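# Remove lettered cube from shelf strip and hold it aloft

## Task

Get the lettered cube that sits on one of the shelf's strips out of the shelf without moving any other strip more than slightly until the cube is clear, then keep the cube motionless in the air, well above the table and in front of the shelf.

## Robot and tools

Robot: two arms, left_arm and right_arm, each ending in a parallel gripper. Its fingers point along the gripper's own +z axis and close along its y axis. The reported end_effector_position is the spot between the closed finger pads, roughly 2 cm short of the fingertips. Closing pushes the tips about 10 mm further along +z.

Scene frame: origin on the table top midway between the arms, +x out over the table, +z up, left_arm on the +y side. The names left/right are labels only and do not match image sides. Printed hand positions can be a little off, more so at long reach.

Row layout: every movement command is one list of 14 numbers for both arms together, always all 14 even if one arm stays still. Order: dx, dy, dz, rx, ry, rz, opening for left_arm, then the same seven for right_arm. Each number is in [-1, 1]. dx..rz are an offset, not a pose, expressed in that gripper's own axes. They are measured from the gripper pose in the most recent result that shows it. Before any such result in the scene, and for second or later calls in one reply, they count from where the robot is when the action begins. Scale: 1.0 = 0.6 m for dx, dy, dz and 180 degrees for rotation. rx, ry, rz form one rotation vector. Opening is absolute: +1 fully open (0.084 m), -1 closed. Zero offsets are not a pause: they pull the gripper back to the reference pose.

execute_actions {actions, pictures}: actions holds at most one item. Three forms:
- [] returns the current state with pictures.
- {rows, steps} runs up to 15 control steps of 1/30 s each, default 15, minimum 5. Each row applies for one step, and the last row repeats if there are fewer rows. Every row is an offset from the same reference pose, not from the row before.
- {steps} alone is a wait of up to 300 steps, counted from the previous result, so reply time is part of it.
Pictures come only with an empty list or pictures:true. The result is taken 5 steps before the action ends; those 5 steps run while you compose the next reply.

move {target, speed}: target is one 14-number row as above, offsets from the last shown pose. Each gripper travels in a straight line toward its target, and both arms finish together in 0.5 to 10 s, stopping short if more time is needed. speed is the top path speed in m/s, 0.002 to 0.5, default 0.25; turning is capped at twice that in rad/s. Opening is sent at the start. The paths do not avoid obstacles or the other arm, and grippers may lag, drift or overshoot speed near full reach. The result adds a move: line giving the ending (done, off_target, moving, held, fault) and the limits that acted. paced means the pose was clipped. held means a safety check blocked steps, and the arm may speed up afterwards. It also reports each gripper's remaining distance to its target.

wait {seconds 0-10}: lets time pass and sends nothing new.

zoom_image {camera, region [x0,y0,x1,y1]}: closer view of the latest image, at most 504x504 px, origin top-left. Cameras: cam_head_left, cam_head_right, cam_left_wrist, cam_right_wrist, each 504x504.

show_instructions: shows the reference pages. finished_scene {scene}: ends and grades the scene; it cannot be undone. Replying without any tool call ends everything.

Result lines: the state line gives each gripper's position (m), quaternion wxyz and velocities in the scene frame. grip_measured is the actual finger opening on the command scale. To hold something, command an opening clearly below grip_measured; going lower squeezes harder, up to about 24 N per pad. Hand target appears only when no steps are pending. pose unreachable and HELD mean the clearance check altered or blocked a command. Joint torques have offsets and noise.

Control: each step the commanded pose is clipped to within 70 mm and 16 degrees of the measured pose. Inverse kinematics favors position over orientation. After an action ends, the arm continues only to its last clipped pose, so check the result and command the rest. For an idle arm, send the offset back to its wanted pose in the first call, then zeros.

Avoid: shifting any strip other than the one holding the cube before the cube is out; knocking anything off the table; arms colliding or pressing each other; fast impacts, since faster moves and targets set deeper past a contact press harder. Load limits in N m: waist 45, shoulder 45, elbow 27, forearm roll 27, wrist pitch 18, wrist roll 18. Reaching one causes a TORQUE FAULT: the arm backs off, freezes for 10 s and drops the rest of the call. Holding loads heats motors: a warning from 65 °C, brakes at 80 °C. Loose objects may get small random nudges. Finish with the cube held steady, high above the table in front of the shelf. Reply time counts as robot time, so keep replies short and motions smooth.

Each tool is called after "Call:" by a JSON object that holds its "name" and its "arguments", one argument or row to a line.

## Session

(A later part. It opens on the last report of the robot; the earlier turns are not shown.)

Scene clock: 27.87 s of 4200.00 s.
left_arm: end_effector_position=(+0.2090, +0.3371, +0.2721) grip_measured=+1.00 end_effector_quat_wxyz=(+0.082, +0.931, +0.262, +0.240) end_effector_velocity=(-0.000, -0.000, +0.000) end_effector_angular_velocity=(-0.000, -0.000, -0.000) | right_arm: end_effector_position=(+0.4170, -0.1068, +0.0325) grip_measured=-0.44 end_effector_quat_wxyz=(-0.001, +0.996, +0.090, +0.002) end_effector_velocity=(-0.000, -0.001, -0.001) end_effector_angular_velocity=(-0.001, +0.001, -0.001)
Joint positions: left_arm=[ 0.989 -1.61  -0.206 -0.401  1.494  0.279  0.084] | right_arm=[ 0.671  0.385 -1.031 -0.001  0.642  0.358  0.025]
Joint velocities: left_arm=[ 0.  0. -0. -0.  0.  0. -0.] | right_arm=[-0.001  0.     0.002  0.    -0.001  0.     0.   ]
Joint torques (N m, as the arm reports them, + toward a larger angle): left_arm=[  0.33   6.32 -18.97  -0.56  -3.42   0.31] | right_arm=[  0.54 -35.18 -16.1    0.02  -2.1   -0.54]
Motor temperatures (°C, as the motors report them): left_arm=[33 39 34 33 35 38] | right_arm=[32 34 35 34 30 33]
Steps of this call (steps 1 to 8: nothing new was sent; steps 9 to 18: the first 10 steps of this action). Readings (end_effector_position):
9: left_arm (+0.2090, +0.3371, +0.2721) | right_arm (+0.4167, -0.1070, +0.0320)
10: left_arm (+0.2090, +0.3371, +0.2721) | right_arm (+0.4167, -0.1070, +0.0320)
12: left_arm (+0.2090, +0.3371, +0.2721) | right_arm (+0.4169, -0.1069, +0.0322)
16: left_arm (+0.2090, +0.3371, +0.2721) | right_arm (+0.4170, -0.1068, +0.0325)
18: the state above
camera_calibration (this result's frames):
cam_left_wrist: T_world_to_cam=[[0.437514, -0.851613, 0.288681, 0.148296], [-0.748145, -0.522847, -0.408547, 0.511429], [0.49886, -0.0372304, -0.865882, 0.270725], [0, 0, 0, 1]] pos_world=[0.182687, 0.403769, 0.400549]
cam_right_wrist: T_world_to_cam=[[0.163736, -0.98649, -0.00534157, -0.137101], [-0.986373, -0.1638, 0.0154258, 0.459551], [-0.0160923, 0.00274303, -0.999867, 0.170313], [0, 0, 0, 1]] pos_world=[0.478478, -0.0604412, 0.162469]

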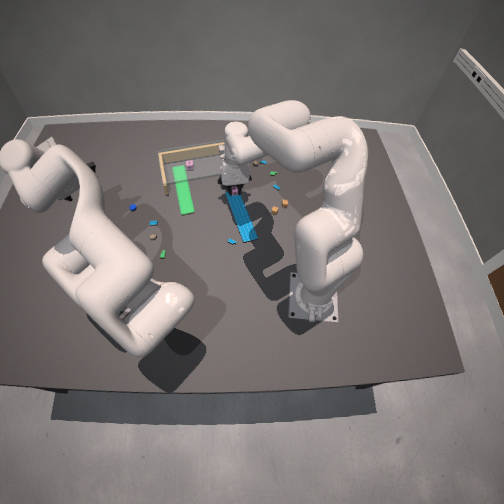

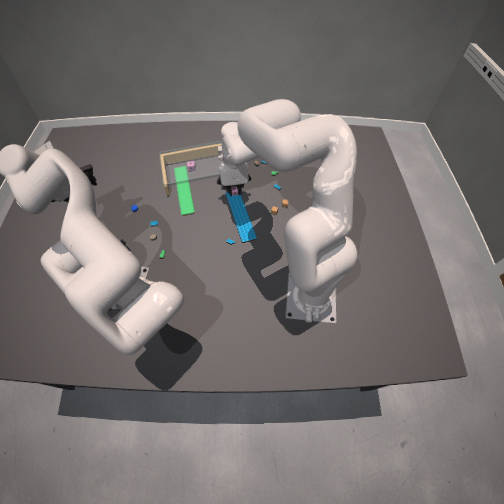

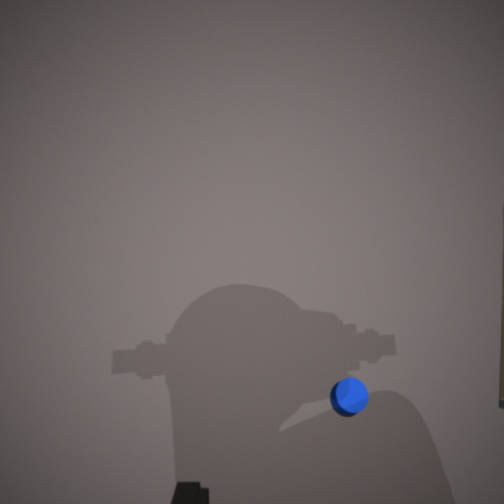

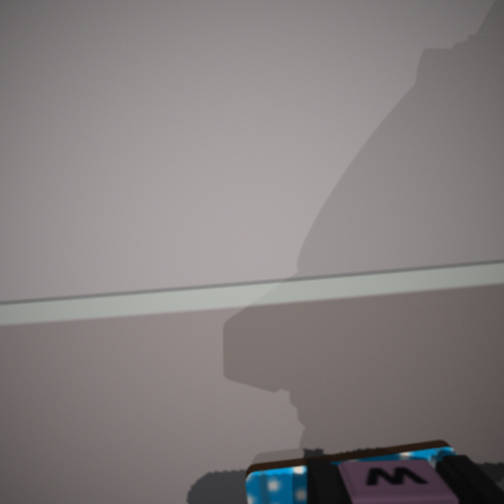

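Call:
{"name": "move", "arguments": {
  "target": [0,0,0,0,0,0,1.0, -0.03,-0.03,-0.22,0,0,0,-0.78],
  "speed": 0.15
}}

Call:
{"name": "wait", "arguments": {
  "seconds": 1
}}

Scene clock: 29.43 s of 4200.00 s.
left_arm: end_effector_position=(+0.2090, +0.3371, +0.2721) grip_measured=+1.00 end_effector_quat_wxyz=(+0.082, +0.931, +0.262, +0.240) end_effector_velocity=(+0.000, -0.000, -0.000) end_effector_angular_velocity=(-0.001, -0.000, -0.001) | right_arm: end_effector_position=(+0.3958, -0.0927, +0.1635) grip_measured=-0.44 end_effector_quat_wxyz=(-0.000, +0.996, +0.090, +0.001) end_effector_velocity=(+0.002, +0.003, +0.007) end_effector_angular_velocity=(+0.007, -0.011, +0.002)
Joint positions: left_arm=[ 0.989 -1.61  -0.206 -0.401  1.494  0.279  0.084] | right_arm=[ 0.718  0.121 -1.095 -0.001  0.972  0.405  0.025]
Joint velocities: left_arm=[-0.    -0.     0.    -0.001  0.     0.    -0.   ] | right_arm=[ 0.003 -0.008 -0.007 -0.     0.002  0.    -0.   ]
Joint torques (N m, as the arm reports them, + toward a larger angle): left_arm=[  0.69   6.39 -19.08  -0.79  -3.25   0.33] | right_arm=[  0.72 -31.56 -18.78   0.07  -2.07  -0.66]
Motor temperatures (°C, as the motors report them): left_arm=[33 39 34 33 35 38] | right_arm=[32 34 35 34 30 33]
Hand target (left_arm): +0.209, +0.337, +0.272; +0.082, +0.931, +0.262, +0.240
Hand target (right_arm): +0.396, -0.092, +0.164; -0.001, +0.996, +0.090, +0.002
Off your previous action's commanded pose (left_arm): 0.000 m, 0 deg at its last step (step 5 of this call).
Off your previous action's commanded pose (right_arm): 0.000 m, 0 deg at its last step (step 5 of this call).
Off the commanded pose (left_arm): 0.000 m, 0 deg.
Off the commanded pose (right_arm): 0.001 m, 0 deg.
Kept back: nothing.
move: done
camera_calibration (this result's frames):
cam_left_wrist: T_world_to_cam=[[0.437514, -0.851613, 0.288681, 0.148296], [-0.748145, -0.522847, -0.408547, 0.511429], [0.49886, -0.0372305, -0.865882, 0.270725], [0, 0, 0, 1]] pos_world=[0.182687, 0.403769, 0.400549]
cam_right_wrist: T_world_to_cam=[[0.163378, -0.986552, -0.00467971, -0.118975], [-0.986413, -0.163434, 0.0166891, 0.438728], [-0.0172295, 0.00188949, -0.99985, 0.301335], [0, 0, 0, 1]] pos_world=[0.457397, -0.0462413, 0.293411]

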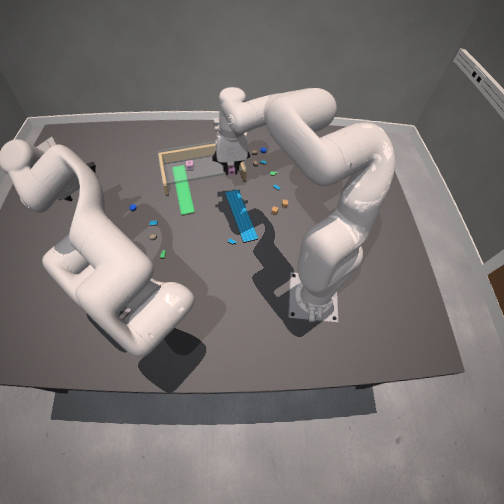

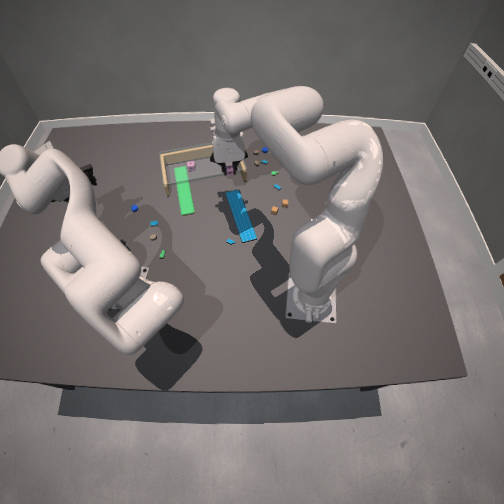

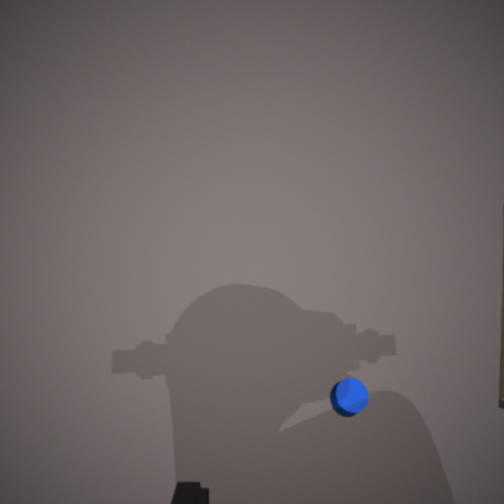

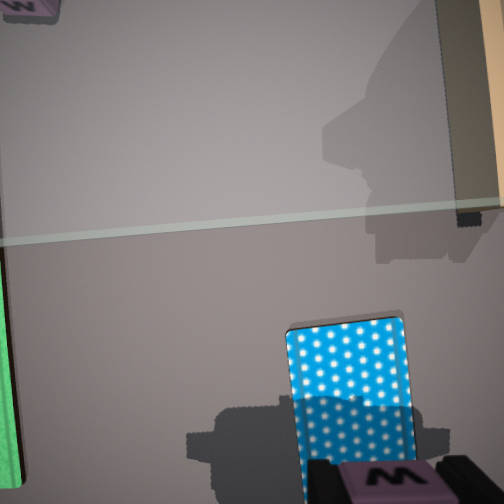

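Scene clock: 30.43 s of 4200.00 s.
left_arm: end_effector_position=(+0.2090, +0.3371, +0.2721) grip_measured=+1.00 end_effector_quat_wxyz=(+0.082, +0.931, +0.262, +0.240) end_effector_velocity=(+0.000, -0.000, +0.000) end_effector_angular_velocity=(-0.000, -0.001, -0.000) | right_arm: end_effector_position=(+0.3960, -0.0924, +0.1642) grip_measured=-0.44 end_effector_quat_wxyz=(-0.001, +0.996, +0.090, +0.002) end_effector_velocity=(-0.000, +0.000, -0.000) end_effector_angular_velocity=(-0.000, +0.000, +0.001)
Joint positions: left_arm=[ 0.989 -1.61  -0.206 -0.401  1.494  0.279  0.084] | right_arm=[ 0.718  0.12  -1.096 -0.001  0.972  0.405  0.025]
Joint velocities: left_arm=[-0.     0.    -0.    -0.001  0.     0.     0.   ] | right_arm=[ 0.001 -0.     0.    -0.    -0.    -0.    -0.   ]
Joint torques (N m, as the arm reports them, + toward a larger angle): left_arm=[  0.31   6.32 -19.11  -0.76  -3.47   0.25] | right_arm=[  0.56 -31.55 -19.     0.2   -2.08  -0.43]
Motor temperatures (°C, as the motors report them): left_arm=[33 39 34 33 35 38] | right_arm=[32 34 35 34 30 33]
Hand target (left_arm): +0.209, +0.337, +0.272; +0.082, +0.931, +0.262, +0.240
Hand target (right_arm): +0.396, -0.092, +0.164; -0.001, +0.996, +0.090, +0.002
Off the commanded pose (left_arm): 0.000 m, 0 deg.
Off the commanded pose (right_arm): 0.000 m, 0 deg.
Kept back: nothing.
Steps of this call (steps 1 to 30: nothing new was sent). Readings (end_effector_position):
1: left_arm (+0.2090, +0.3371, +0.2721) | right_arm (+0.3959, -0.0926, +0.1637)
2: left_arm (+0.2090, +0.3371, +0.2721) | right_arm (+0.3959, -0.0926, +0.1638)
4: left_arm (+0.2090, +0.3371, +0.2721) | right_arm (+0.3960, -0.0925, +0.1640)
8: left_arm (+0.2090, +0.3371, +0.2721) | right_arm (+0.3960, -0.0925, +0.1641)
30: the state above
camera_calibration (this result's frames):
cam_left_wrist: T_world_to_cam=[[0.437514, -0.851613, 0.288681, 0.148296], [-0.748145, -0.522847, -0.408547, 0.511429], [0.49886, -0.0372304, -0.865882, 0.270725], [0, 0, 0, 1]] pos_world=[0.182687, 0.403769, 0.400549]
cam_right_wrist: T_world_to_cam=[[0.163495, -0.98653, -0.00526938, -0.118711], [-0.986414, -0.163558, 0.0153583, 0.439216], [-0.0160133, 0.00268677, -0.999868, 0.301643], [0, 0, 0, 1]] pos_world=[0.457488, -0.0460846, 0.294232]

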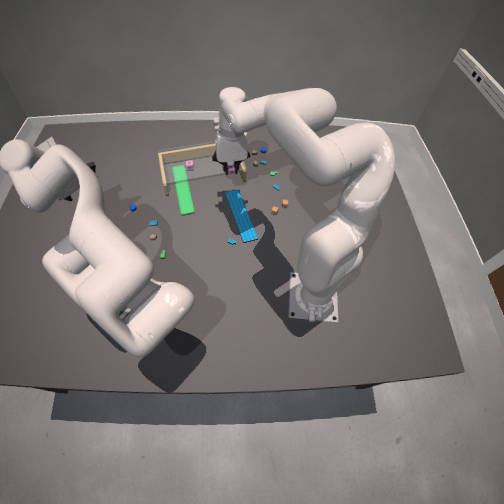

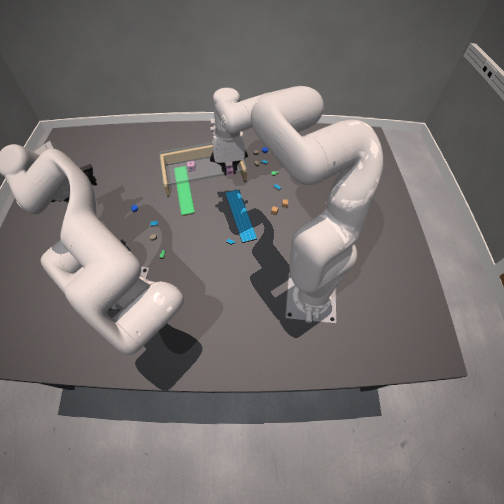

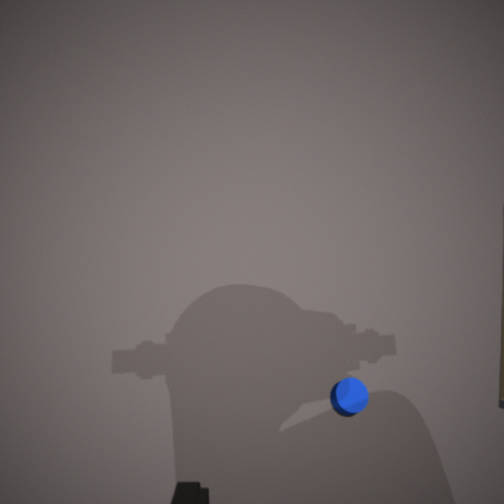

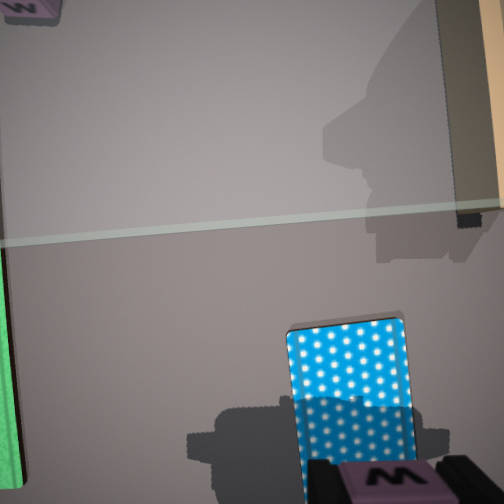

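The cube is held steady high above the table in front of the shelf, and the green strip is untouched. Ending scene 2.

Call:
{"name": "finished_scene", "arguments": {
  "scene": 2
}}

The scene is finished: the task was done.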